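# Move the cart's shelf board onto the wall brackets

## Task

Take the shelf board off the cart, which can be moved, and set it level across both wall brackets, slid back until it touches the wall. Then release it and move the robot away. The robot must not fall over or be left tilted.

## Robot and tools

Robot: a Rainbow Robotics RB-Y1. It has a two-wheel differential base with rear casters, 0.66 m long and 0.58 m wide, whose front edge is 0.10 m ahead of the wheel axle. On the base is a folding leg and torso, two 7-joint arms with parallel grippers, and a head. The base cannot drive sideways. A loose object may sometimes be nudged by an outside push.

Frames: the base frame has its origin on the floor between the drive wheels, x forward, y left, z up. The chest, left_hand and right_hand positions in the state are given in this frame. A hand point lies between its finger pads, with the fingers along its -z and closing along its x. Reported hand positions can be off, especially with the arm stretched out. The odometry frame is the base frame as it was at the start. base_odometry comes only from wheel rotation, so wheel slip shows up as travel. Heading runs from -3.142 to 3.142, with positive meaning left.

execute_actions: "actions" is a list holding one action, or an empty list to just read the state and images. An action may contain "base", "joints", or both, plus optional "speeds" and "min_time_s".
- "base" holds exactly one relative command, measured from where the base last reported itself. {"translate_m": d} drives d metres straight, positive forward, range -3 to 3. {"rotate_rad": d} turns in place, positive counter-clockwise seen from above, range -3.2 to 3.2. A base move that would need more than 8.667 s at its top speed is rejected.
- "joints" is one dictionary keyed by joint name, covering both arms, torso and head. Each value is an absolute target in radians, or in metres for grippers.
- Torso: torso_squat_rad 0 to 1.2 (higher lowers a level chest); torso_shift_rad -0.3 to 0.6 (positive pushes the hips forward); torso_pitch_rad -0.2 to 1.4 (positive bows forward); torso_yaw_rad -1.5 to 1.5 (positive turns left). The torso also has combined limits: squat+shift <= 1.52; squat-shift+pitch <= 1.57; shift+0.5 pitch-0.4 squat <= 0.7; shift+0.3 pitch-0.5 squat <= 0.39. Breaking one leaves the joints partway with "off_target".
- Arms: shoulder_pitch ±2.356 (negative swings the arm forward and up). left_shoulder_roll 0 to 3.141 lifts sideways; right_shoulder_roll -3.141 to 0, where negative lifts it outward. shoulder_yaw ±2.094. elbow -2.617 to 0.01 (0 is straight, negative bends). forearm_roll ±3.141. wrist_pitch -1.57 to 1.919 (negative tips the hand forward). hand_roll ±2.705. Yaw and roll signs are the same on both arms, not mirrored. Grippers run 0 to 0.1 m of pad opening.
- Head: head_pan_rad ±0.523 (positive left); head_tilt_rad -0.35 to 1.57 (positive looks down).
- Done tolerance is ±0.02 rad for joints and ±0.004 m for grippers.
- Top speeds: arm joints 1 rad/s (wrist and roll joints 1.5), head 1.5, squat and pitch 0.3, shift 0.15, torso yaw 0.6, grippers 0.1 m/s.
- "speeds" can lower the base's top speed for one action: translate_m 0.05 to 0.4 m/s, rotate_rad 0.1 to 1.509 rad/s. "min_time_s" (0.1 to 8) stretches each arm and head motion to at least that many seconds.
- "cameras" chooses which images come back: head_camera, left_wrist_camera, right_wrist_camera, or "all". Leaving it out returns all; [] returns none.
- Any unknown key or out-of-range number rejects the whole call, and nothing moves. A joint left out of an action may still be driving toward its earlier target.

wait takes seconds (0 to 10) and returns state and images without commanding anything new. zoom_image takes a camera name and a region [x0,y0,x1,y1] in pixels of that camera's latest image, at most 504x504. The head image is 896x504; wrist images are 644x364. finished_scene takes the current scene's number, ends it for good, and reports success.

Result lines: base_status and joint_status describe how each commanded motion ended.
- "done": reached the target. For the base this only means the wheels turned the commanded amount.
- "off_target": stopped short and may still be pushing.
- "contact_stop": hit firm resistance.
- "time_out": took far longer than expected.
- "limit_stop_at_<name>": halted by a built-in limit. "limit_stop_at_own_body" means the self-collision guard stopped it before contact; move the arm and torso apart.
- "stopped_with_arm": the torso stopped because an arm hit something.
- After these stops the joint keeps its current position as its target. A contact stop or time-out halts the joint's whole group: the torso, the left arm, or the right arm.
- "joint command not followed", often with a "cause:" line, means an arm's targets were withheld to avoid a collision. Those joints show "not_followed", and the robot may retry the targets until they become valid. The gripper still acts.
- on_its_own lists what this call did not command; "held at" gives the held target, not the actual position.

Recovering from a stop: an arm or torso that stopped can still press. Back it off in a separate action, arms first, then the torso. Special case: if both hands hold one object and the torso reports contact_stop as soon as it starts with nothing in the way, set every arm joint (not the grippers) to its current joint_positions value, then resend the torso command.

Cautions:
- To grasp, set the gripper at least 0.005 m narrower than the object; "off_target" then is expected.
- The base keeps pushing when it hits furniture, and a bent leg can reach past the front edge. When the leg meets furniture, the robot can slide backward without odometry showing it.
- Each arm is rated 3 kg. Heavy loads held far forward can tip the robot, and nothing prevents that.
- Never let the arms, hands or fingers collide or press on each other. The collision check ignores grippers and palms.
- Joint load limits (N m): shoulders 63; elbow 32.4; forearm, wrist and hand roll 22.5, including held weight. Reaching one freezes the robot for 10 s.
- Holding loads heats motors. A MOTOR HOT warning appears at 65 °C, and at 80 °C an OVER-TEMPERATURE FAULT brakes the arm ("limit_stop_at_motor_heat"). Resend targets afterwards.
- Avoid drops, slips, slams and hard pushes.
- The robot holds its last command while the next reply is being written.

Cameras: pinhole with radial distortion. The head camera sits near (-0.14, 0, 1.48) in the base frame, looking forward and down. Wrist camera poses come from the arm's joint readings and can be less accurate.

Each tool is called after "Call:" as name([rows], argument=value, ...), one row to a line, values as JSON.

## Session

Call:
execute_actions(actions=[])

Scene clock: 0.00 s.
base_odometry: x=+0.000 y=+0.000 heading=+0.000 (m, m, rad; odometry frame)
base_status: not commanded
joint_positions: torso_squat_rad=+0.350 torso_shift_rad=+0.000 torso_pitch_rad=+0.000 torso_yaw_rad=-0.001 left_shoulder_pitch_rad=-0.007 left_shoulder_roll_rad=-0.001 left_shoulder_yaw_rad=-0.032 left_elbow_rad=-0.286 left_forearm_roll_rad=+0.038 left_wrist_pitch_rad=-0.016 left_hand_roll_rad=-0.041 left_gripper_m=+0.100 right_shoulder_pitch_rad=+0.024 right_shoulder_roll_rad=-0.042 right_shoulder_yaw_rad=+0.034 right_elbow_rad=-0.150 right_forearm_roll_rad=+0.049 right_wrist_pitch_rad=-0.016 right_hand_roll_rad=+0.033 right_gripper_m=+0.099 head_pan_rad=+0.000 head_tilt_rad=+0.400
joint_status: not commanded
chest: x=-0.2280 y=+0.0001 z=+1.2475 quat_wxyz=(+1.000, +0.000, +0.000, +0.000) (m; base frame)
left_hand: x=-0.0811 y=+0.2145 z=+0.5779 quat_wxyz=(+0.988, -0.003, -0.154, -0.018) (m; base frame)
right_hand: x=-0.1688 y=-0.2498 z=+0.5655 quat_wxyz=(+0.996, -0.022, -0.071, +0.055) (m; base frame)
pictures: head_camera, left_wrist_camera, right_wrist_camera
camera_calibration (this result's frames):
head_camera: T_world_to_cam=[[0.0404993, -0.998657, -0.0322966, 0.0505514], [-0.382176, 0.0143828, -0.923978, 1.31508], [0.923202, 0.0497635, -0.38108, 0.689505], [0, 0, 0, 1]] pos_world=[-0.136009, -0.00274312, 1.47949]
left_wrist_camera: T_world_to_cam=[[0.945426, -0.0408788, 0.323264, -0.103836], [-0.232669, -0.779246, 0.581929, -0.157916], [0.228113, -0.625384, -0.74623, 0.669596], [0, 0, 0, 1]] pos_world=[-0.0913168, 0.291454, 0.625135]
right_wrist_camera: T_world_to_cam=[[-0.978394, -0.16356, -0.126464, -0.140743], [-0.206655, 0.792059, 0.574401, -0.131195], [0.0062176, 0.588125, -0.808746, 0.686884], [0, 0, 0, 1]] pos_world=[-0.169085, -0.32308, 0.613074]
Images, in order (width x height): head_camera 896x504, left_wrist_camera 644x364, right_wrist_camera 644x364.

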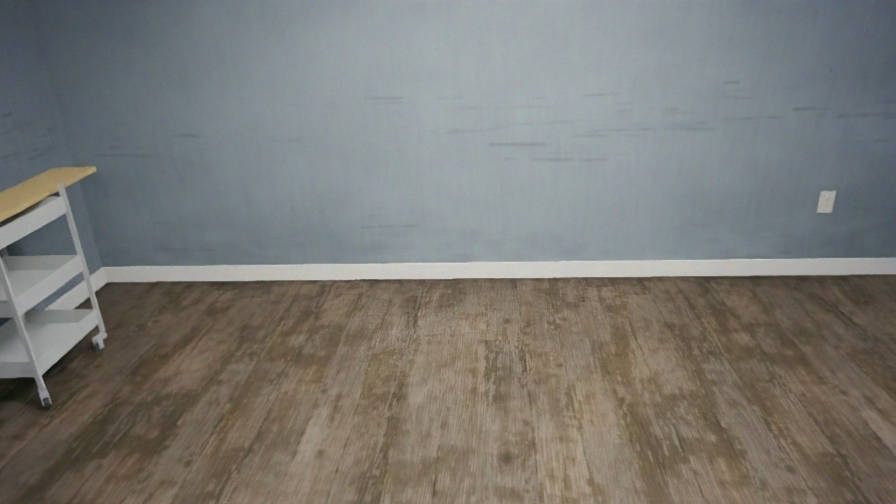

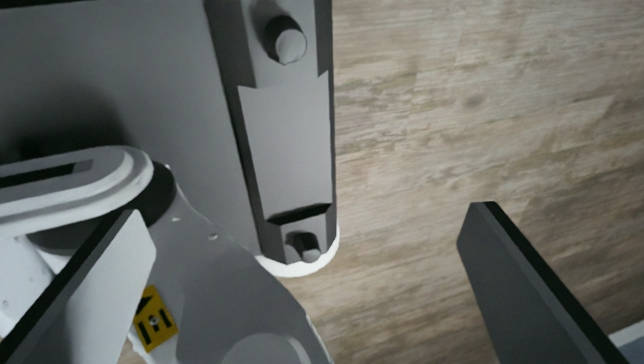

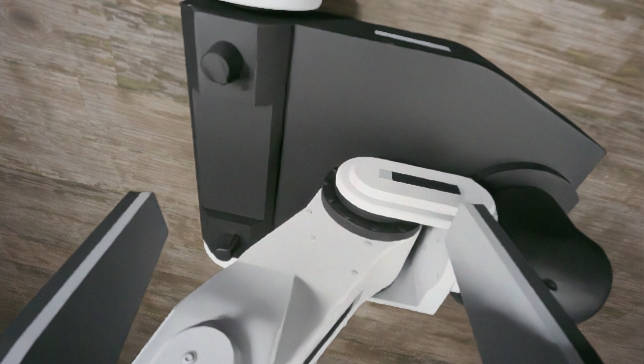

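Cart on the left wall. Look left while setting arms.

Call:
execute_actions([
  {"joints":{"torso_yaw_rad":0.5,"head_pan_rad":0.52,"head_tilt_rad":0.4,"left_shoulder_pitch_rad":0,"left_shoulder_roll_rad":0.28,"left_shoulder_yaw_rad":0,"left_elbow_rad":-1.571,"left_forearm_roll_rad":0,"left_wrist_pitch_rad":0,"left_hand_roll_rad":0.28,"right_shoulder_pitch_rad":0,"right_shoulder_roll_rad":-0.3,"right_shoulder_yaw_rad":0,"right_elbow_rad":-1.56,"right_forearm_roll_rad":0,"right_wrist_pitch_rad":0,"right_hand_roll_rad":-0.3,"left_gripper_m":0.08,"right_gripper_m":0.08}},
], cameras=["head_camera"])

Scene clock: 11.90 s.
base_odometry: x=+0.000 y=+0.000 heading=+0.000 (m, m, rad; odometry frame)
base_status: not commanded
joint_positions: torso_squat_rad=+0.350 torso_shift_rad=+0.000 torso_pitch_rad=+0.000 torso_yaw_rad=+0.500 left_shoulder_pitch_rad=+0.000 left_shoulder_roll_rad=+0.280 left_shoulder_yaw_rad=+0.000 left_elbow_rad=-1.571 left_forearm_roll_rad=+0.000 left_wrist_pitch_rad=+0.000 left_hand_roll_rad=+0.280 left_gripper_m=+0.080 right_shoulder_pitch_rad=+0.000 right_shoulder_roll_rad=-0.300 right_shoulder_yaw_rad=+0.000 right_elbow_rad=-1.560 right_forearm_roll_rad=+0.000 right_wrist_pitch_rad=+0.000 right_hand_roll_rad=-0.300 right_gripper_m=+0.080 head_pan_rad=+0.520 head_tilt_rad=+0.400
joint_status: all done
chest: x=-0.2280 y=+0.0001 z=+1.2475 quat_wxyz=(+0.969, +0.000, +0.000, +0.247) (m; base frame)
left_hand: x=+0.0801 y=+0.5156 z=+1.0326 quat_wxyz=(+0.685, +0.175, -0.685, +0.175) (m; base frame)
right_hand: x=+0.3755 y=-0.0259 z=+1.0291 quat_wxyz=(+0.689, +0.173, -0.682, +0.175) (m; base frame)
pictures: head_camera
camera_calibration (this result's frames):
head_camera: T_world_to_cam=[[0.872683, -0.487186, -0.0327835, 0.230064], [-0.21257, -0.31861, -0.923743, 1.3525], [0.43959, 0.813104, -0.381606, 0.583161], [0, 0, 0, 1]] pos_world=[-0.169623, 0.068835, 1.47945]
Images, in order (width x height): head_camera 896x504.

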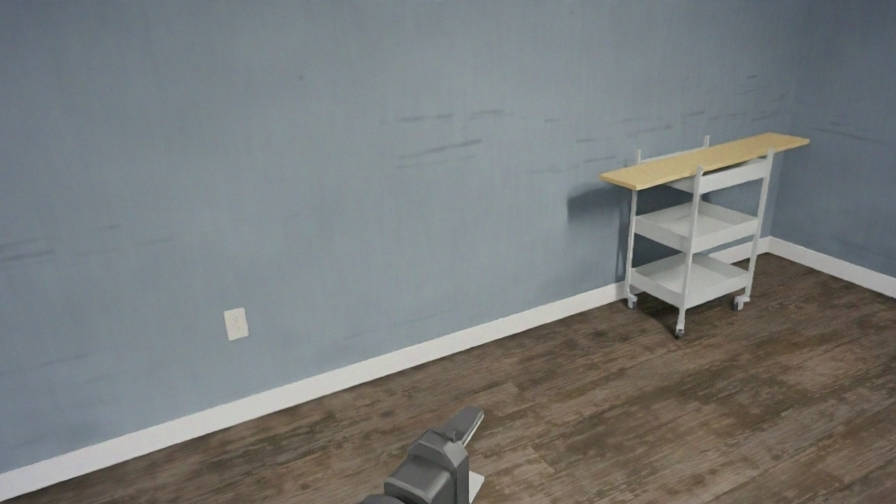

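Call:
execute_actions([
  {"base":{"rotate_rad":0.382},"joints":{"torso_yaw_rad":0,"torso_squat_rad":0.6}},
], cameras=[])

Call:
execute_actions([
  {"base":{"translate_m":2.414},"joints":{"torso_squat_rad":1.015,"head_pan_rad":0,"head_tilt_rad":0.5}},
], cameras=[])

Call:
execute_actions([
  {"base":{"rotate_rad":1.278}},
])

Scene clock: 34.17 s.
base_odometry: x=+0.000 y=+0.000 heading=+0.382 (m, m, rad; odometry frame)
base_status: done
joint_positions: torso_squat_rad=+0.600 torso_shift_rad=+0.000 torso_pitch_rad=+0.000 torso_yaw_rad=+0.000 left_shoulder_pitch_rad=+0.000 left_shoulder_roll_rad=+0.280 left_shoulder_yaw_rad=+0.000 left_elbow_rad=-1.571 left_forearm_roll_rad=+0.000 left_wrist_pitch_rad=+0.000 left_hand_roll_rad=+0.280 left_gripper_m=+0.080 right_shoulder_pitch_rad=+0.000 right_shoulder_roll_rad=-0.300 right_shoulder_yaw_rad=+0.000 right_elbow_rad=-1.560 right_forearm_roll_rad=+0.000 right_wrist_pitch_rad=+0.000 right_hand_roll_rad=-0.300 right_gripper_m=+0.080 head_pan_rad=+0.520 head_tilt_rad=+0.400
joint_status: all done
chest: x=-0.2281 y=+0.0000 z=+1.1676 quat_wxyz=(+1.000, +0.000, +0.000, +0.000) (m; base frame)
left_hand: x=+0.2895 y=+0.3048 z=+0.9527 quat_wxyz=(+0.707, +0.000, -0.707, +0.000) (m; base frame)
right_hand: x=+0.2891 y=-0.3123 z=+0.9494 quat_wxyz=(+0.711, -0.001, -0.703, -0.001) (m; base frame)
pictures: none
No camera images: the call's "cameras" was empty. Leave "cameras" out to get every camera's image.

Scene clock: 41.67 s.
base_odometry: x=+2.240 y=+0.899 heading=+0.382 (m, m, rad; odometry frame)
base_status: done
joint_positions: torso_squat_rad=+1.015 torso_shift_rad=+0.000 torso_pitch_rad=+0.000 torso_yaw_rad=+0.000 left_shoulder_pitch_rad=+0.000 left_shoulder_roll_rad=+0.280 left_shoulder_yaw_rad=+0.000 left_elbow_rad=-1.571 left_forearm_roll_rad=+0.000 left_wrist_pitch_rad=+0.000 left_hand_roll_rad=+0.280 left_gripper_m=+0.080 right_shoulder_pitch_rad=+0.000 right_shoulder_roll_rad=-0.300 right_shoulder_yaw_rad=+0.000 right_elbow_rad=-1.560 right_forearm_roll_rad=+0.000 right_wrist_pitch_rad=+0.000 right_hand_roll_rad=-0.300 right_gripper_m=+0.080 head_pan_rad=+0.000 head_tilt_rad=+0.500
joint_status: all done
chest: x=-0.2279 y=+0.0001 z=+0.9593 quat_wxyz=(+1.000, +0.000, +0.000, +0.000) (m; base frame)
left_hand: x=+0.2896 y=+0.3048 z=+0.7443 quat_wxyz=(+0.707, +0.000, -0.707, +0.000) (m; base frame)
right_hand: x=+0.2892 y=-0.3123 z=+0.7409 quat_wxyz=(+0.711, -0.001, -0.703, -0.001) (m; base frame)
pictures: none
No camera images: the call's "cameras" was empty. Leave "cameras" out to get every camera's image.

Scene clock: 45.20 s.
base_odometry: x=+2.240 y=+0.899 heading=+1.659 (m, m, rad; odometry frame)
base_status: done
joint_positions: torso_squat_rad=+1.015 torso_shift_rad=+0.000 torso_pitch_rad=+0.000 torso_yaw_rad=+0.000 left_shoulder_pitch_rad=+0.000 left_shoulder_roll_rad=+0.280 left_shoulder_yaw_rad=+0.000 left_elbow_rad=-1.571 left_forearm_roll_rad=+0.000 left_wrist_pitch_rad=+0.000 left_hand_roll_rad=+0.280 left_gripper_m=+0.080 right_shoulder_pitch_rad=+0.000 right_shoulder_roll_rad=-0.300 right_shoulder_yaw_rad=+0.000 right_elbow_rad=-1.560 right_forearm_roll_rad=+0.000 right_wrist_pitch_rad=+0.000 right_hand_roll_rad=-0.300 right_gripper_m=+0.080 head_pan_rad=+0.000 head_tilt_rad=+0.500
joint_status: not commanded
chest: x=-0.2279 y=+0.0001 z=+0.9593 quat_wxyz=(+1.000, +0.000, +0.000, +0.000) (m; base frame)
left_hand: x=+0.2896 y=+0.3048 z=+0.7442 quat_wxyz=(+0.707, +0.000, -0.707, +0.000) (m; base frame)
right_hand: x=+0.2892 y=-0.3122 z=+0.7409 quat_wxyz=(+0.711, -0.001, -0.703, -0.001) (m; base frame)
pictures: head_camera, left_wrist_camera, right_wrist_camera
camera_calibration (this result's frames):
head_camera: T_world_to_cam=[[0.0380869, -0.998612, -0.0363722, 0.0454394], [-0.473008, 0.014046, -0.880946, 0.980173], [0.880234, 0.0507569, -0.471817, 0.675922], [0, 0, 0, 1]] pos_world=[-0.133071, -0.00269886, 1.18404]
left_wrist_camera: T_world_to_cam=[[-0.0208035, -0.00537099, 0.999769, -0.738905], [-0.616731, -0.786989, -0.017061, 0.461344], [0.786899, -0.616944, 0.0130596, 0.0360739], [0, 0, 0, 1]] pos_world=[0.240767, 0.38136, 0.746134]
right_wrist_camera: T_world_to_cam=[[-0.0198064, -0.0516169, -0.998471, 0.72312], [-0.62442, 0.780588, -0.0279667, 0.475753], [0.780837, 0.622911, -0.0476913, 0.0855788], [0, 0, 0, 1]] pos_world=[0.244569, -0.38735, 0.7394]
Images, in order (width x height): head_camera 896x504, left_wrist_camera 644x364, right_wrist_camera 644x364.

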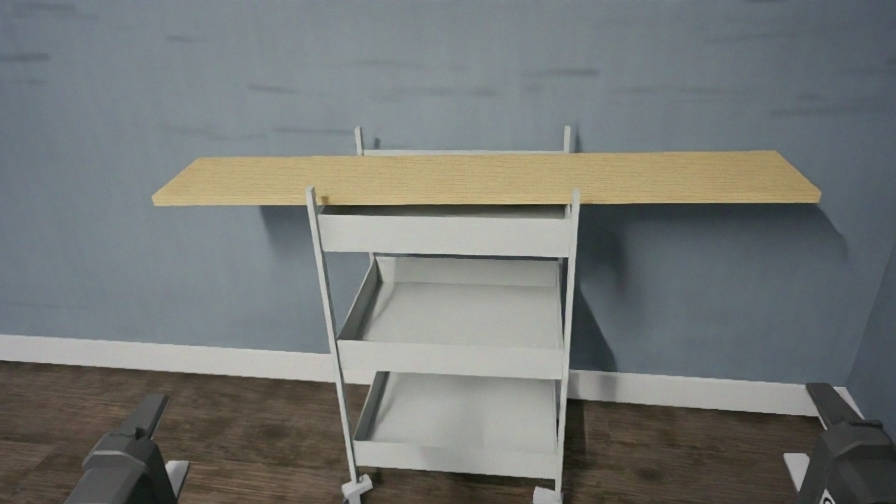

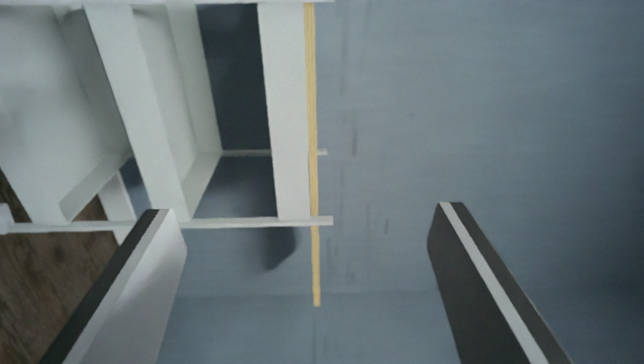

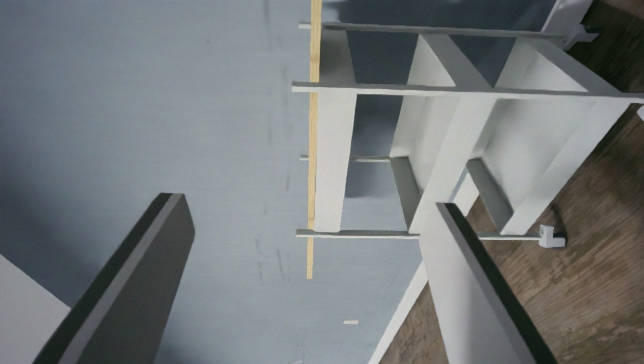

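Call:
execute_actions([
  {"base":{"rotate_rad":0.16}},
], cameras=[])

Call:
execute_actions([
  {"base":{"translate_m":0.4},"joints":{"head_tilt_rad":0.65}},
], cameras=[])

Call:
execute_actions([
  {"base":{"rotate_rad":-0.18}},
])

Scene clock: 63.87 s.
base_odometry: x=+2.240 y=+0.899 heading=+1.819 (m, m, rad; odometry frame)
base_status: done
joint_positions: torso_squat_rad=+1.015 torso_shift_rad=+0.000 torso_pitch_rad=+0.000 torso_yaw_rad=+0.000 left_shoulder_pitch_rad=+0.000 left_shoulder_roll_rad=+0.280 left_shoulder_yaw_rad=+0.000 left_elbow_rad=-1.571 left_forearm_roll_rad=+0.000 left_wrist_pitch_rad=+0.000 left_hand_roll_rad=+0.280 left_gripper_m=+0.080 right_shoulder_pitch_rad=+0.000 right_shoulder_roll_rad=-0.300 right_shoulder_yaw_rad=+0.000 right_elbow_rad=-1.560 right_forearm_roll_rad=+0.000 right_wrist_pitch_rad=+0.000 right_hand_roll_rad=-0.300 right_gripper_m=+0.080 head_pan_rad=+0.000 head_tilt_rad=+0.500
joint_status: not commanded
chest: x=-0.2279 y=+0.0001 z=+0.9593 quat_wxyz=(+1.000, +0.000, +0.000, +0.000) (m; base frame)
left_hand: x=+0.2896 y=+0.3048 z=+0.7442 quat_wxyz=(+0.707, +0.000, -0.707, +0.000) (m; base frame)
right_hand: x=+0.2892 y=-0.3122 z=+0.7409 quat_wxyz=(+0.711, -0.001, -0.703, -0.001) (m; base frame)
pictures: none
No camera images: the call's "cameras" was empty. Leave "cameras" out to get every camera's image.

Scene clock: 66.33 s.
base_odometry: x=+2.142 y=+1.287 heading=+1.819 (m, m, rad; odometry frame)
base_status: done
joint_positions: torso_squat_rad=+1.015 torso_shift_rad=+0.000 torso_pitch_rad=+0.001 torso_yaw_rad=+0.000 left_shoulder_pitch_rad=+0.000 left_shoulder_roll_rad=+0.280 left_shoulder_yaw_rad=+0.000 left_elbow_rad=-1.571 left_forearm_roll_rad=+0.000 left_wrist_pitch_rad=+0.000 left_hand_roll_rad=+0.280 left_gripper_m=+0.080 right_shoulder_pitch_rad=+0.000 right_shoulder_roll_rad=-0.300 right_shoulder_yaw_rad=+0.000 right_elbow_rad=-1.560 right_forearm_roll_rad=+0.000 right_wrist_pitch_rad=+0.000 right_hand_roll_rad=-0.300 right_gripper_m=+0.080 head_pan_rad=+0.000 head_tilt_rad=+0.650
joint_status: all done
chest: x=-0.2279 y=+0.0001 z=+0.9593 quat_wxyz=(+1.000, +0.000, +0.000, +0.000) (m; base frame)
left_hand: x=+0.2897 y=+0.3048 z=+0.7442 quat_wxyz=(+0.707, +0.000, -0.707, +0.000) (m; base frame)
right_hand: x=+0.2892 y=-0.3122 z=+0.7409 quat_wxyz=(+0.711, -0.001, -0.703, -0.001) (m; base frame)
pictures: none
No camera images: the call's "cameras" was empty. Leave "cameras" out to get every camera's image.

Scene clock: 67.97 s.
base_odometry: x=+2.142 y=+1.287 heading=+1.639 (m, m, rad; odometry frame)
base_status: done
joint_positions: torso_squat_rad=+1.015 torso_shift_rad=+0.000 torso_pitch_rad=+0.001 torso_yaw_rad=+0.000 left_shoulder_pitch_rad=+0.000 left_shoulder_roll_rad=+0.280 left_shoulder_yaw_rad=+0.000 left_elbow_rad=-1.571 left_forearm_roll_rad=+0.000 left_wrist_pitch_rad=+0.000 left_hand_roll_rad=+0.280 left_gripper_m=+0.080 right_shoulder_pitch_rad=+0.000 right_shoulder_roll_rad=-0.300 right_shoulder_yaw_rad=+0.000 right_elbow_rad=-1.560 right_forearm_roll_rad=+0.000 right_wrist_pitch_rad=+0.000 right_hand_roll_rad=-0.300 right_gripper_m=+0.080 head_pan_rad=+0.000 head_tilt_rad=+0.650
joint_status: not commanded
chest: x=-0.2279 y=+0.0001 z=+0.9593 quat_wxyz=(+1.000, +0.000, +0.000, +0.000) (m; base frame)
left_hand: x=+0.2897 y=+0.3048 z=+0.7442 quat_wxyz=(+0.707, +0.000, -0.707, +0.000) (m; base frame)
right_hand: x=+0.2892 y=-0.3122 z=+0.7409 quat_wxyz=(+0.711, -0.001, -0.703, -0.001) (m; base frame)
pictures: head_camera, left_wrist_camera, right_wrist_camera
camera_calibration (this result's frames):
head_camera: T_world_to_cam=[[0.0321836, -0.998615, -0.0416156, 0.0503325], [-0.599431, 0.0140327, -0.800303, 0.860704], [0.799779, 0.0507024, -0.59815, 0.805766], [0, 0, 0, 1]] pos_world=[-0.130122, -0.00266946, 1.17289]
left_wrist_camera: T_world_to_cam=[[-0.0207046, -0.00532899, 0.999771, -0.738893], [-0.616731, -0.786991, -0.0169669, 0.461302], [0.786901, -0.616942, 0.0130078, 0.0361], [0, 0, 0, 1]] pos_world=[0.240794, 0.381374, 0.746082]
right_wrist_camera: T_world_to_cam=[[-0.019882, -0.0516597, -0.998467, 0.723111], [-0.624439, 0.780573, -0.0279519, 0.475747], [0.78082, 0.622926, -0.0477777, 0.0856065], [0, 0, 0, 1]] pos_world=[0.244609, -0.387326, 0.73939]
Images, in order (width x height): head_camera 896x504, left_wrist_camera 644x364, right_wrist_camera 644x364.

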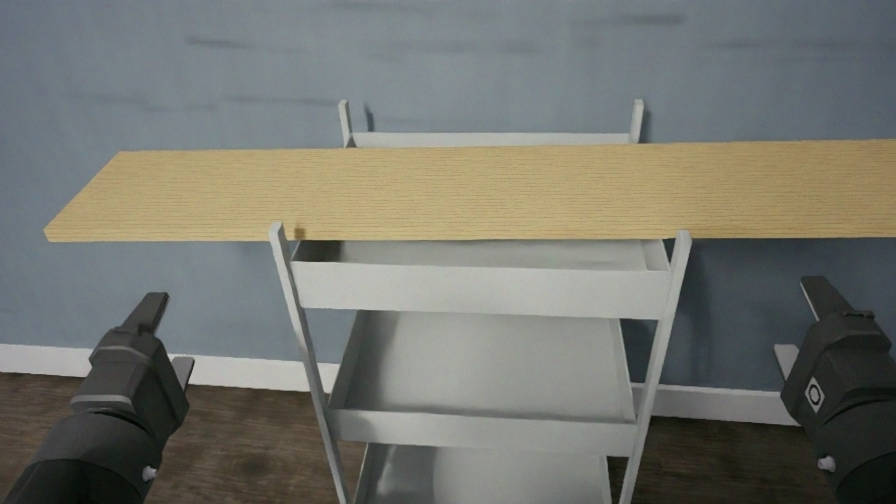

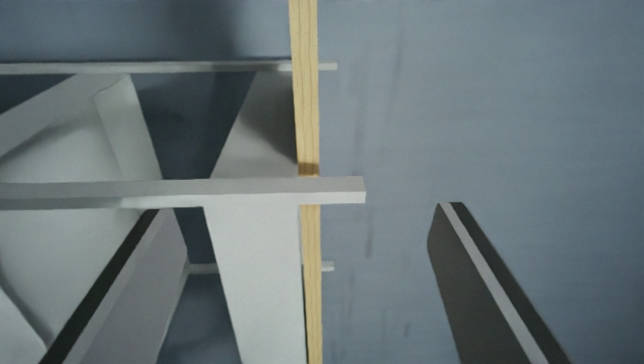

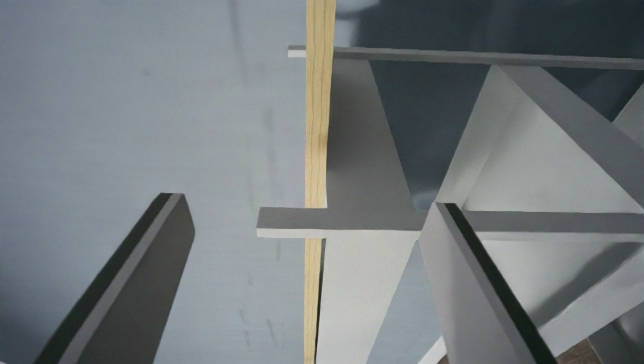

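Call:
execute_actions([
  {"base":{"rotate_rad":-0.02},"joints":{"left_shoulder_roll_rad":0.3,"left_hand_roll_rad":0.3,"head_tilt_rad":0.85}},
], cameras=[])

Call:
execute_actions([
  {"base":{"translate_m":0.225},"speeds":{"translate_m":0.2}},
])

Scene clock: 85.87 s.
base_odometry: x=+2.142 y=+1.287 heading=+1.620 (m, m, rad; odometry frame)
base_status: done
joint_positions: torso_squat_rad=+1.015 torso_shift_rad=+0.000 torso_pitch_rad=+0.001 torso_yaw_rad=+0.000 left_shoulder_pitch_rad=+0.000 left_shoulder_roll_rad=+0.300 left_shoulder_yaw_rad=+0.000 left_elbow_rad=-1.571 left_forearm_roll_rad=+0.000 left_wrist_pitch_rad=+0.000 left_hand_roll_rad=+0.300 left_gripper_m=+0.080 right_shoulder_pitch_rad=+0.000 right_shoulder_roll_rad=-0.300 right_shoulder_yaw_rad=+0.000 right_elbow_rad=-1.560 right_forearm_roll_rad=+0.000 right_wrist_pitch_rad=+0.000 right_hand_roll_rad=-0.300 right_gripper_m=+0.080 head_pan_rad=+0.000 head_tilt_rad=+0.850
joint_status: all done
chest: x=-0.2279 y=+0.0001 z=+0.9593 quat_wxyz=(+1.000, +0.000, +0.000, +0.000) (m; base frame)
left_hand: x=+0.2897 y=+0.3107 z=+0.7459 quat_wxyz=(+0.707, +0.000, -0.707, +0.000) (m; base frame)
right_hand: x=+0.2892 y=-0.3122 z=+0.7409 quat_wxyz=(+0.711, -0.001, -0.703, -0.001) (m; base frame)
pictures: none
No camera images: the call's "cameras" was empty. Leave "cameras" out to get every camera's image.

Scene clock: 87.77 s.
base_odometry: x=+2.131 y=+1.512 heading=+1.620 (m, m, rad; odometry frame)
base_status: done
joint_positions: torso_squat_rad=+1.015 torso_shift_rad=+0.000 torso_pitch_rad=+0.000 torso_yaw_rad=+0.000 left_shoulder_pitch_rad=+0.000 left_shoulder_roll_rad=+0.300 left_shoulder_yaw_rad=+0.000 left_elbow_rad=-1.571 left_forearm_roll_rad=+0.000 left_wrist_pitch_rad=+0.000 left_hand_roll_rad=+0.300 left_gripper_m=+0.080 right_shoulder_pitch_rad=+0.000 right_shoulder_roll_rad=-0.300 right_shoulder_yaw_rad=+0.000 right_elbow_rad=-1.560 right_forearm_roll_rad=+0.000 right_wrist_pitch_rad=+0.000 right_hand_roll_rad=-0.300 right_gripper_m=+0.080 head_pan_rad=+0.000 head_tilt_rad=+0.850
joint_status: not commanded
chest: x=-0.2279 y=+0.0001 z=+0.9593 quat_wxyz=(+1.000, +0.000, +0.000, +0.000) (m; base frame)
left_hand: x=+0.2897 y=+0.3107 z=+0.7459 quat_wxyz=(+0.707, +0.000, -0.707, +0.000) (m; base frame)
right_hand: x=+0.2892 y=-0.3123 z=+0.7409 quat_wxyz=(+0.711, -0.001, -0.703, -0.001) (m; base frame)
pictures: head_camera, left_wrist_camera, right_wrist_camera
camera_calibration (this result's frames):
head_camera: T_world_to_cam=[[0.0232108, -0.998617, -0.0471787, 0.0549332], [-0.74644, 0.0140822, -0.665303, 0.67391], [0.665048, 0.0506583, -0.745081, 0.948404], [0, 0, 0, 1]] pos_world=[-0.128975, -0.0026774, 1.15758]
left_wrist_camera: T_world_to_cam=[[-0.0207317, -0.00527532, 0.999771, -0.74063], [-0.616686, -0.787027, -0.0169406, 0.465936], [0.786937, -0.616896, 0.0130632, 0.0396655], [0, 0, 0, 1]] pos_world=[0.240767, 0.387266, 0.747836]
right_wrist_camera: T_world_to_cam=[[-0.0199534, -0.0517033, -0.998463, 0.723081], [-0.624354, 0.780642, -0.0279467, 0.47577], [0.780887, 0.622837, -0.0478576, 0.0856969], [0, 0, 0, 1]] pos_world=[0.244557, -0.387396, 0.739367]
Images, in order (width x height): head_camera 896x504, left_wrist_camera 644x364, right_wrist_camera 644x364.

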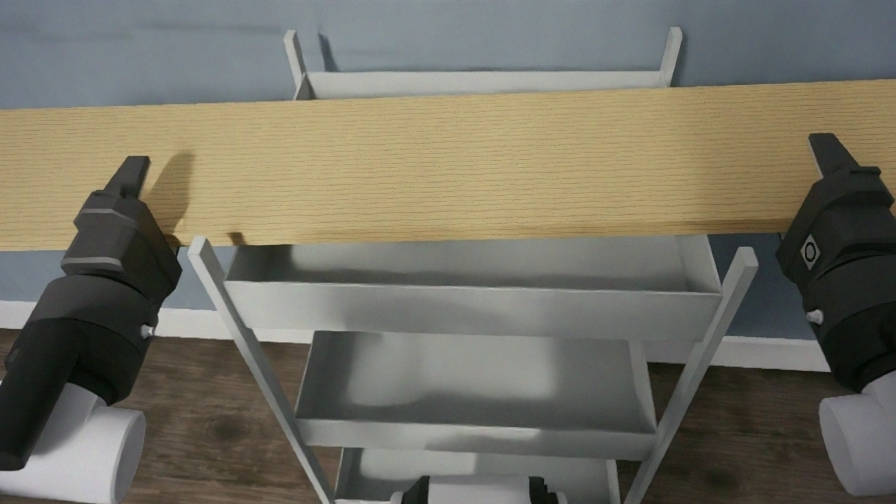

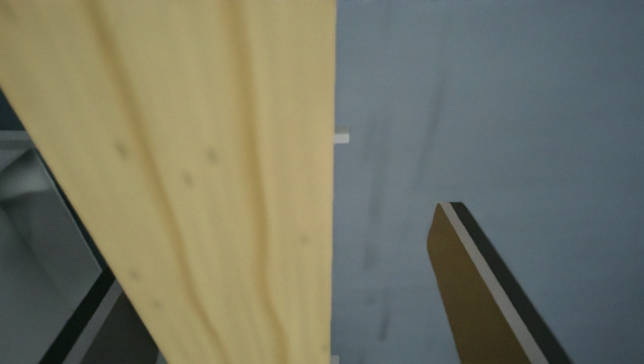

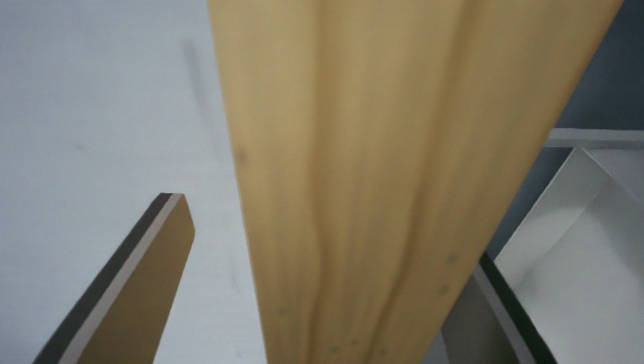

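Call:
execute_actions([
  {"joints":{"torso_squat_rad":1.021,"left_elbow_rad":-1.56,"left_gripper_m":0.04,"right_gripper_m":0.04}},
], cameras=["left_wrist_camera","right_wrist_camera"])

Call:
execute_actions([
  {"joints":{"left_gripper_m":0.005,"right_gripper_m":0.005}},
], cameras=[])

Call:
execute_actions([
  {"joints":{"torso_squat_rad":0.87}},
], cameras=["head_camera"])

Scene clock: 96.40 s.
base_odometry: x=+2.131 y=+1.512 heading=+1.620 (m, m, rad; odometry frame)
base_status: not commanded
joint_positions: torso_squat_rad=+1.021 torso_shift_rad=+0.000 torso_pitch_rad=+0.000 torso_yaw_rad=+0.000 left_shoulder_pitch_rad=+0.000 left_shoulder_roll_rad=+0.300 left_shoulder_yaw_rad=+0.000 left_elbow_rad=-1.560 left_forearm_roll_rad=+0.000 left_wrist_pitch_rad=+0.000 left_hand_roll_rad=+0.300 left_gripper_m=+0.040 right_shoulder_pitch_rad=+0.000 right_shoulder_roll_rad=-0.300 right_shoulder_yaw_rad=+0.000 right_elbow_rad=-1.560 right_forearm_roll_rad=+0.000 right_wrist_pitch_rad=+0.000 right_hand_roll_rad=-0.300 right_gripper_m=+0.040 head_pan_rad=+0.000 head_tilt_rad=+0.850
joint_status: all done
chest: x=-0.2280 y=+0.0001 z=+0.9557 quat_wxyz=(+1.000, +0.000, +0.000, +0.000) (m; base frame)
left_hand: x=+0.2892 y=+0.3123 z=+0.7374 quat_wxyz=(+0.711, +0.001, -0.703, +0.001) (m; base frame)
right_hand: x=+0.2891 y=-0.3123 z=+0.7375 quat_wxyz=(+0.711, -0.001, -0.703, -0.001) (m; base frame)
pictures: left_wrist_camera, right_wrist_camera
camera_calibration (this result's frames):
left_wrist_camera: T_world_to_cam=[[-0.010463, -0.00533825, 0.999931, -0.735134], [-0.614258, -0.789034, -0.0106398, 0.462038], [0.789036, -0.614327, 0.00497662, 0.04567], [0, 0, 0, 1]] pos_world=[0.240084, 0.388696, 0.739772]
right_wrist_camera: T_world_to_cam=[[-0.0196088, -0.0516972, -0.99847, 0.719572], [-0.624356, 0.780632, -0.0281567, 0.475777], [0.780894, 0.622849, -0.0475847, 0.0853887], [0, 0, 0, 1]] pos_world=[0.244485, -0.387391, 0.73593]
Images, in order (width x height): left_wrist_camera 644x364, right_wrist_camera 644x364.

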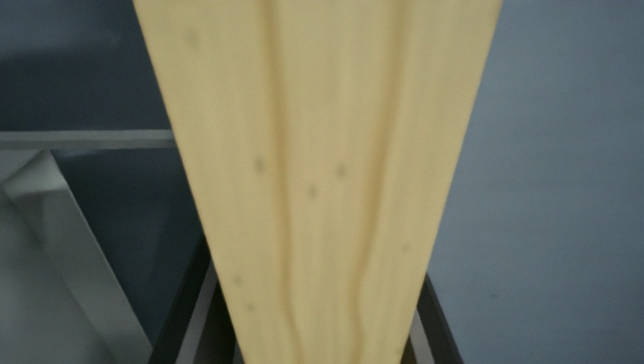

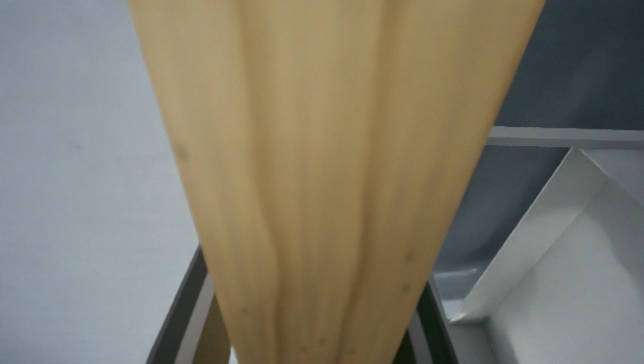

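Scene clock: 97.23 s.
base_odometry: x=+2.131 y=+1.512 heading=+1.620 (m, m, rad; odometry frame)
base_status: not commanded
joint_positions: torso_squat_rad=+1.021 torso_shift_rad=+0.000 torso_pitch_rad=+0.000 torso_yaw_rad=+0.000 left_shoulder_pitch_rad=-0.002 left_shoulder_roll_rad=+0.300 left_shoulder_yaw_rad=+0.001 left_elbow_rad=-1.562 left_forearm_roll_rad=+0.000 left_wrist_pitch_rad=-0.001 left_hand_roll_rad=+0.300 left_gripper_m=+0.018 right_shoulder_pitch_rad=+0.000 right_shoulder_roll_rad=-0.300 right_shoulder_yaw_rad=+0.000 right_elbow_rad=-1.559 right_forearm_roll_rad=+0.000 right_wrist_pitch_rad=+0.000 right_hand_roll_rad=-0.300 right_gripper_m=+0.017 head_pan_rad=+0.000 head_tilt_rad=+0.850
joint_status: left_gripper_m off_target (ended at +0.018, target +0.005); right_gripper_m off_target (ended at +0.017, target +0.005)
chest: x=-0.2281 y=+0.0000 z=+0.9557 quat_wxyz=(+1.000, +0.000, +0.000, +0.000) (m; base frame)
left_hand: x=+0.2898 y=+0.3121 z=+0.7398 quat_wxyz=(+0.709, +0.001, -0.705, +0.001) (m; base frame)
right_hand: x=+0.2890 y=-0.3123 z=+0.7370 quat_wxyz=(+0.711, -0.001, -0.703, -0.001) (m; base frame)
pictures: none
No camera images: the call's "cameras" was empty. Leave "cameras" out to get every camera's image.

Scene clock: 98.53 s.
base_odometry: x=+2.131 y=+1.512 heading=+1.620 (m, m, rad; odometry frame)
base_status: not commanded
joint_positions: torso_squat_rad=+0.870 torso_shift_rad=+0.000 torso_pitch_rad=+0.001 torso_yaw_rad=+0.000 left_shoulder_pitch_rad=+0.000 left_shoulder_roll_rad=+0.300 left_shoulder_yaw_rad=+0.000 left_elbow_rad=-1.559 left_forearm_roll_rad=+0.000 left_wrist_pitch_rad=+0.000 left_hand_roll_rad=+0.300 left_gripper_m=+0.018 right_shoulder_pitch_rad=+0.002 right_shoulder_roll_rad=-0.300 right_shoulder_yaw_rad=+0.001 right_elbow_rad=-1.558 right_forearm_roll_rad=+0.000 right_wrist_pitch_rad=+0.001 right_hand_roll_rad=-0.300 right_gripper_m=+0.017 head_pan_rad=+0.000 head_tilt_rad=+0.850
joint_status: all done
chest: x=-0.2275 y=+0.0000 z=+1.0414 quat_wxyz=(+1.000, +0.000, +0.001, +0.000) (m; base frame)
left_hand: x=+0.2893 y=+0.3124 z=+0.8219 quat_wxyz=(+0.712, +0.001, -0.703, +0.002) (m; base frame)
right_hand: x=+0.2887 y=-0.3126 z=+0.8202 quat_wxyz=(+0.713, -0.002, -0.701, -0.001) (m; base frame)
pictures: head_camera
camera_calibration (this result's frames):
head_camera: T_world_to_cam=[[0.0232213, -0.998608, -0.0473493, 0.0589177], [-0.747012, 0.0141443, -0.66466, 0.727995], [0.664405, 0.0508048, -0.745644, 1.00976], [0, 0, 0, 1]] pos_world=[-0.128439, -0.00276212, 1.23958]
Images, in order (width x height): head_camera 896x504.

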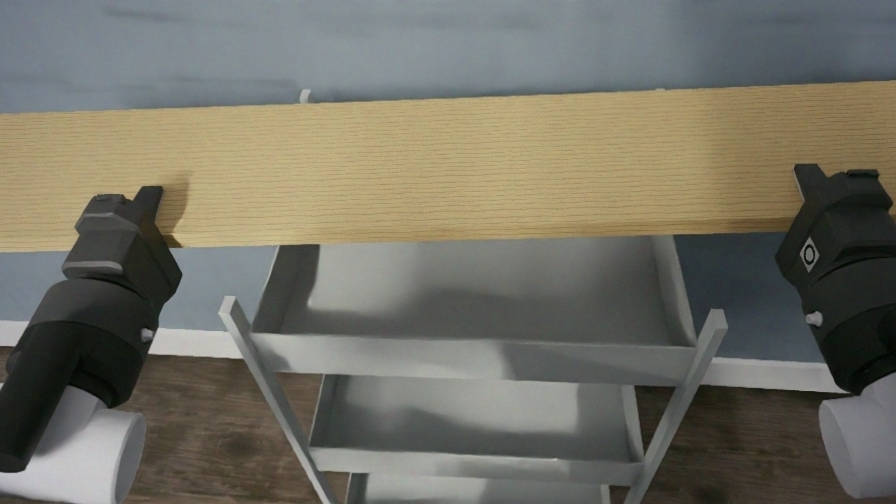

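Call:
execute_actions([
  {"base":{"translate_m":-0.55},"joints":{"torso_squat_rad":0.7,"head_tilt_rad":0.25,"head_pan_rad":0.52}},
], cameras=["head_camera"])

Call:
execute_actions([
  {"base":{"rotate_rad":1.45},"joints":{"head_pan_rad":-0.2}},
], cameras=["head_camera"])

Scene clock: 107.57 s.
base_odometry: x=+2.158 y=+0.962 heading=+1.619 (m, m, rad; odometry frame)
base_status: done
joint_positions: torso_squat_rad=+0.700 torso_shift_rad=+0.000 torso_pitch_rad=+0.001 torso_yaw_rad=+0.000 left_shoulder_pitch_rad=+0.001 left_shoulder_roll_rad=+0.300 left_shoulder_yaw_rad=+0.000 left_elbow_rad=-1.559 left_forearm_roll_rad=+0.000 left_wrist_pitch_rad=+0.000 left_hand_roll_rad=+0.300 left_gripper_m=+0.018 right_shoulder_pitch_rad=+0.002 right_shoulder_roll_rad=-0.300 right_shoulder_yaw_rad=+0.001 right_elbow_rad=-1.558 right_forearm_roll_rad=+0.000 right_wrist_pitch_rad=+0.001 right_hand_roll_rad=-0.300 right_gripper_m=+0.017 head_pan_rad=+0.520 head_tilt_rad=+0.250
joint_status: all done
chest: x=-0.2277 y=+0.0000 z=+1.1253 quat_wxyz=(+1.000, +0.000, +0.001, +0.000) (m; base frame)
left_hand: x=+0.2892 y=+0.3124 z=+0.9058 quat_wxyz=(+0.712, +0.001, -0.703, +0.002) (m; base frame)
right_hand: x=+0.2886 y=-0.3126 z=+0.9042 quat_wxyz=(+0.713, -0.002, -0.701, -0.001) (m; base frame)
pictures: head_camera
camera_calibration (this result's frames):
head_camera: T_world_to_cam=[[0.536076, -0.843755, -0.0264795, 0.140592], [-0.216382, -0.107023, -0.970425, 1.29798], [0.815967, 0.525951, -0.239946, 0.433342], [0, 0, 0, 1]] pos_world=[-0.1481, 0.0296222, 1.3673]
Images, in order (width x height): head_camera 896x504.

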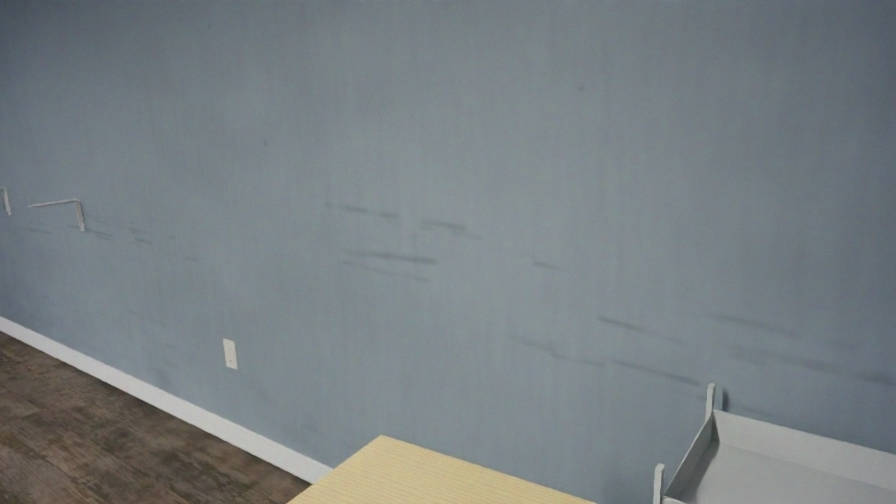

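Scene clock: 111.33 s.
base_odometry: x=+2.158 y=+0.962 heading=+3.069 (m, m, rad; odometry frame)
base_status: done
joint_positions: torso_squat_rad=+0.700 torso_shift_rad=+0.000 torso_pitch_rad=+0.001 torso_yaw_rad=+0.000 left_shoulder_pitch_rad=+0.001 left_shoulder_roll_rad=+0.300 left_shoulder_yaw_rad=+0.000 left_elbow_rad=-1.559 left_forearm_roll_rad=+0.000 left_wrist_pitch_rad=+0.000 left_hand_roll_rad=+0.300 left_gripper_m=+0.018 right_shoulder_pitch_rad=+0.002 right_shoulder_roll_rad=-0.300 right_shoulder_yaw_rad=+0.001 right_elbow_rad=-1.558 right_forearm_roll_rad=+0.000 right_wrist_pitch_rad=+0.001 right_hand_roll_rad=-0.300 right_gripper_m=+0.017 head_pan_rad=-0.200 head_tilt_rad=+0.250
joint_status: all done
chest: x=-0.2277 y=+0.0001 z=+1.1253 quat_wxyz=(+1.000, +0.000, +0.001, +0.000) (m; base frame)
left_hand: x=+0.2892 y=+0.3124 z=+0.9058 quat_wxyz=(+0.712, +0.001, -0.703, +0.002) (m; base frame)
right_hand: x=+0.2886 y=-0.3126 z=+0.9042 quat_wxyz=(+0.713, -0.002, -0.701, -0.001) (m; base frame)
pictures: head_camera
camera_calibration (this result's frames):
head_camera: T_world_to_cam=[[-0.153299, -0.987846, -0.0256751, -0.00206267], [-0.233384, 0.0614404, -0.970442, 1.2945], [0.960225, -0.142776, -0.239966, 0.463059], [0, 0, 0, 1]] pos_world=[-0.142842, -0.0154586, 1.3673]
Images, in order (width x height): head_camera 896x504.

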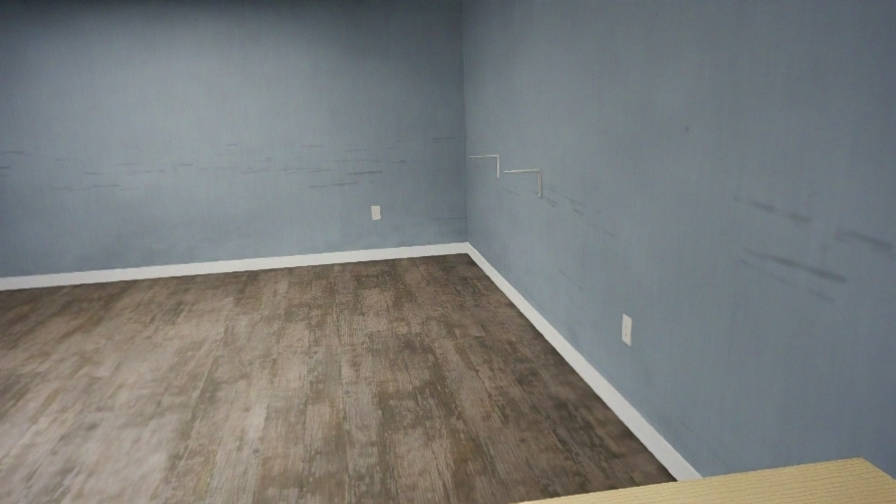

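Call:
execute_actions([
  {"base":{"rotate_rad":0.07},"joints":{"head_pan_rad":-0.52,"head_tilt_rad":0.4}},
], cameras=[])

Call:
execute_actions([
  {"base":{"translate_m":3.0},"joints":{"torso_squat_rad":0.45}},
], cameras=["head_camera"])

Scene clock: 126.77 s.
base_odometry: x=+2.158 y=+0.962 heading=+3.138 (m, m, rad; odometry frame)
base_status: done
joint_positions: torso_squat_rad=+0.700 torso_shift_rad=+0.000 torso_pitch_rad=+0.001 torso_yaw_rad=+0.000 left_shoulder_pitch_rad=+0.001 left_shoulder_roll_rad=+0.300 left_shoulder_yaw_rad=+0.000 left_elbow_rad=-1.559 left_forearm_roll_rad=+0.000 left_wrist_pitch_rad=+0.000 left_hand_roll_rad=+0.300 left_gripper_m=+0.018 right_shoulder_pitch_rad=+0.002 right_shoulder_roll_rad=-0.300 right_shoulder_yaw_rad=+0.001 right_elbow_rad=-1.558 right_forearm_roll_rad=+0.000 right_wrist_pitch_rad=+0.001 right_hand_roll_rad=-0.300 right_gripper_m=+0.017 head_pan_rad=-0.520 head_tilt_rad=+0.400
joint_status: all done
chest: x=-0.2277 y=+0.0000 z=+1.1253 quat_wxyz=(+1.000, +0.000, +0.001, +0.000) (m; base frame)
left_hand: x=+0.2892 y=+0.3124 z=+0.9058 quat_wxyz=(+0.712, +0.001, -0.703, +0.002) (m; base frame)
right_hand: x=+0.2886 y=-0.3126 z=+0.9042 quat_wxyz=(+0.713, -0.002, -0.701, -0.001) (m; base frame)
pictures: none
No camera images: the call's "cameras" was empty. Leave "cameras" out to get every camera's image.

Scene clock: 135.80 s.
base_odometry: x=-0.842 y=+0.972 heading=+3.138 (m, m, rad; odometry frame)
base_status: done
joint_positions: torso_squat_rad=+0.450 torso_shift_rad=+0.000 torso_pitch_rad=+0.001 torso_yaw_rad=+0.000 left_shoulder_pitch_rad=+0.001 left_shoulder_roll_rad=+0.300 left_shoulder_yaw_rad=+0.000 left_elbow_rad=-1.559 left_forearm_roll_rad=+0.000 left_wrist_pitch_rad=+0.000 left_hand_roll_rad=+0.300 left_gripper_m=+0.018 right_shoulder_pitch_rad=+0.002 right_shoulder_roll_rad=-0.300 right_shoulder_yaw_rad=+0.001 right_elbow_rad=-1.558 right_forearm_roll_rad=+0.000 right_wrist_pitch_rad=+0.001 right_hand_roll_rad=-0.300 right_gripper_m=+0.017 head_pan_rad=-0.520 head_tilt_rad=+0.400
joint_status: all done
chest: x=-0.2275 y=+0.0000 z=+1.2203 quat_wxyz=(+1.000, +0.000, +0.001, +0.000) (m; base frame)
left_hand: x=+0.2892 y=+0.3124 z=+1.0006 quat_wxyz=(+0.712, +0.001, -0.702, +0.002) (m; base frame)
right_hand: x=+0.2887 y=-0.3126 z=+0.9990 quat_wxyz=(+0.713, -0.002, -0.701, -0.001) (m; base frame)
pictures: head_camera
camera_calibration (this result's frames):
head_camera: T_world_to_cam=[[-0.460112, -0.887289, -0.0318701, -0.0538151], [-0.325884, 0.202162, -0.923542, 1.30105], [0.825892, -0.414546, -0.382171, 0.660094], [0, 0, 0, 1]] pos_world=[-0.145936, -0.0371326, 1.45213]
Images, in order (width x height): head_camera 896x504.

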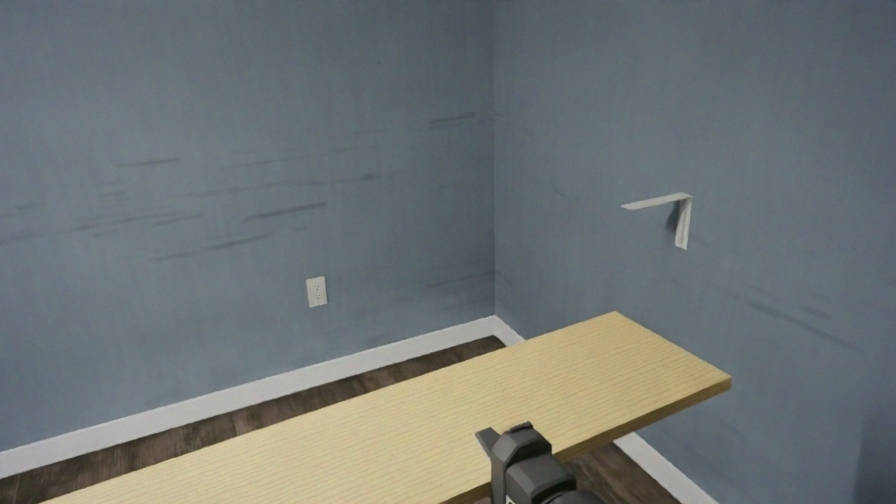

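Call:
execute_actions([
  {"base":{"translate_m":0.57},"joints":{"torso_squat_rad":0.4}},
], cameras=[])

Call:
execute_actions([
  {"base":{"rotate_rad":-1.607},"joints":{"head_pan_rad":0,"head_tilt_rad":0.5}},
], cameras=["head_camera"])

Scene clock: 156.63 s.
base_odometry: x=-1.412 y=+0.974 heading=+3.139 (m, m, rad; odometry frame)
base_status: done
joint_positions: torso_squat_rad=+0.400 torso_shift_rad=+0.000 torso_pitch_rad=+0.001 torso_yaw_rad=+0.000 left_shoulder_pitch_rad=+0.001 left_shoulder_roll_rad=+0.300 left_shoulder_yaw_rad=+0.000 left_elbow_rad=-1.559 left_forearm_roll_rad=+0.000 left_wrist_pitch_rad=+0.000 left_hand_roll_rad=+0.300 left_gripper_m=+0.018 right_shoulder_pitch_rad=+0.002 right_shoulder_roll_rad=-0.300 right_shoulder_yaw_rad=+0.001 right_elbow_rad=-1.558 right_forearm_roll_rad=+0.000 right_wrist_pitch_rad=+0.001 right_hand_roll_rad=-0.300 right_gripper_m=+0.017 head_pan_rad=-0.520 head_tilt_rad=+0.400
joint_status: all done
chest: x=-0.2275 y=+0.0000 z=+1.2347 quat_wxyz=(+1.000, +0.000, +0.001, +0.000) (m; base frame)
left_hand: x=+0.2892 y=+0.3124 z=+1.0150 quat_wxyz=(+0.712, +0.001, -0.702, +0.002) (m; base frame)
right_hand: x=+0.2887 y=-0.3126 z=+1.0134 quat_wxyz=(+0.713, -0.002, -0.701, -0.001) (m; base frame)
pictures: none
No camera images: the call's "cameras" was empty. Leave "cameras" out to get every camera's image.

Scene clock: 160.57 s.
base_odometry: x=-1.412 y=+0.974 heading=+1.532 (m, m, rad; odometry frame)
base_status: done
joint_positions: torso_squat_rad=+0.400 torso_shift_rad=+0.000 torso_pitch_rad=+0.001 torso_yaw_rad=+0.000 left_shoulder_pitch_rad=+0.001 left_shoulder_roll_rad=+0.300 left_shoulder_yaw_rad=+0.000 left_elbow_rad=-1.559 left_forearm_roll_rad=+0.000 left_wrist_pitch_rad=+0.000 left_hand_roll_rad=+0.300 left_gripper_m=+0.018 right_shoulder_pitch_rad=+0.002 right_shoulder_roll_rad=-0.300 right_shoulder_yaw_rad=+0.001 right_elbow_rad=-1.558 right_forearm_roll_rad=+0.000 right_wrist_pitch_rad=+0.001 right_hand_roll_rad=-0.300 right_gripper_m=+0.017 head_pan_rad=+0.000 head_tilt_rad=+0.500
joint_status: all done
chest: x=-0.2275 y=+0.0001 z=+1.2347 quat_wxyz=(+1.000, +0.000, +0.001, +0.000) (m; base frame)
left_hand: x=+0.2892 y=+0.3124 z=+1.0150 quat_wxyz=(+0.712, +0.001, -0.702, +0.002) (m; base frame)
right_hand: x=+0.2886 y=-0.3126 z=+1.0134 quat_wxyz=(+0.713, -0.002, -0.701, -0.001) (m; base frame)
pictures: head_camera
camera_calibration (this result's frames):
head_camera: T_world_to_cam=[[0.0380521, -0.998612, -0.0364271, 0.0554934], [-0.473762, 0.0140675, -0.880541, 1.22233], [0.879831, 0.0507642, -0.472569, 0.80635], [0, 0, 0, 1]] pos_world=[-0.13247, -0.00271242, 1.45939]
Images, in order (width x height): head_camera 896x504.

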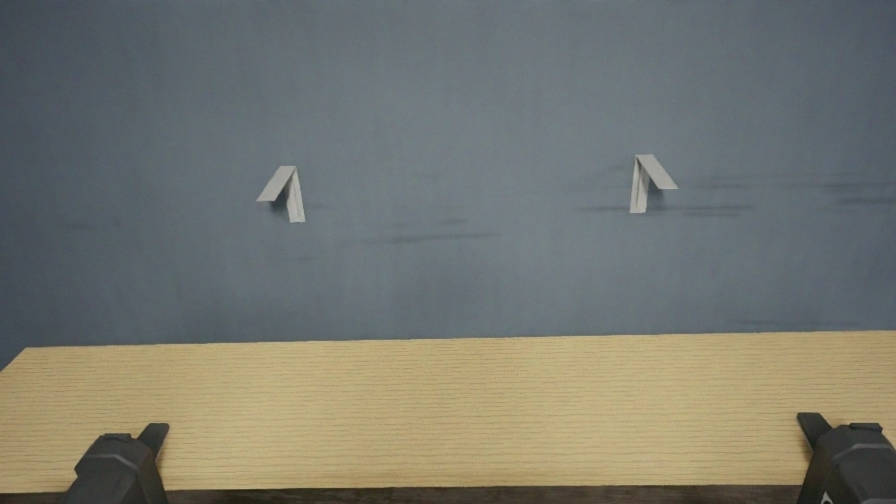

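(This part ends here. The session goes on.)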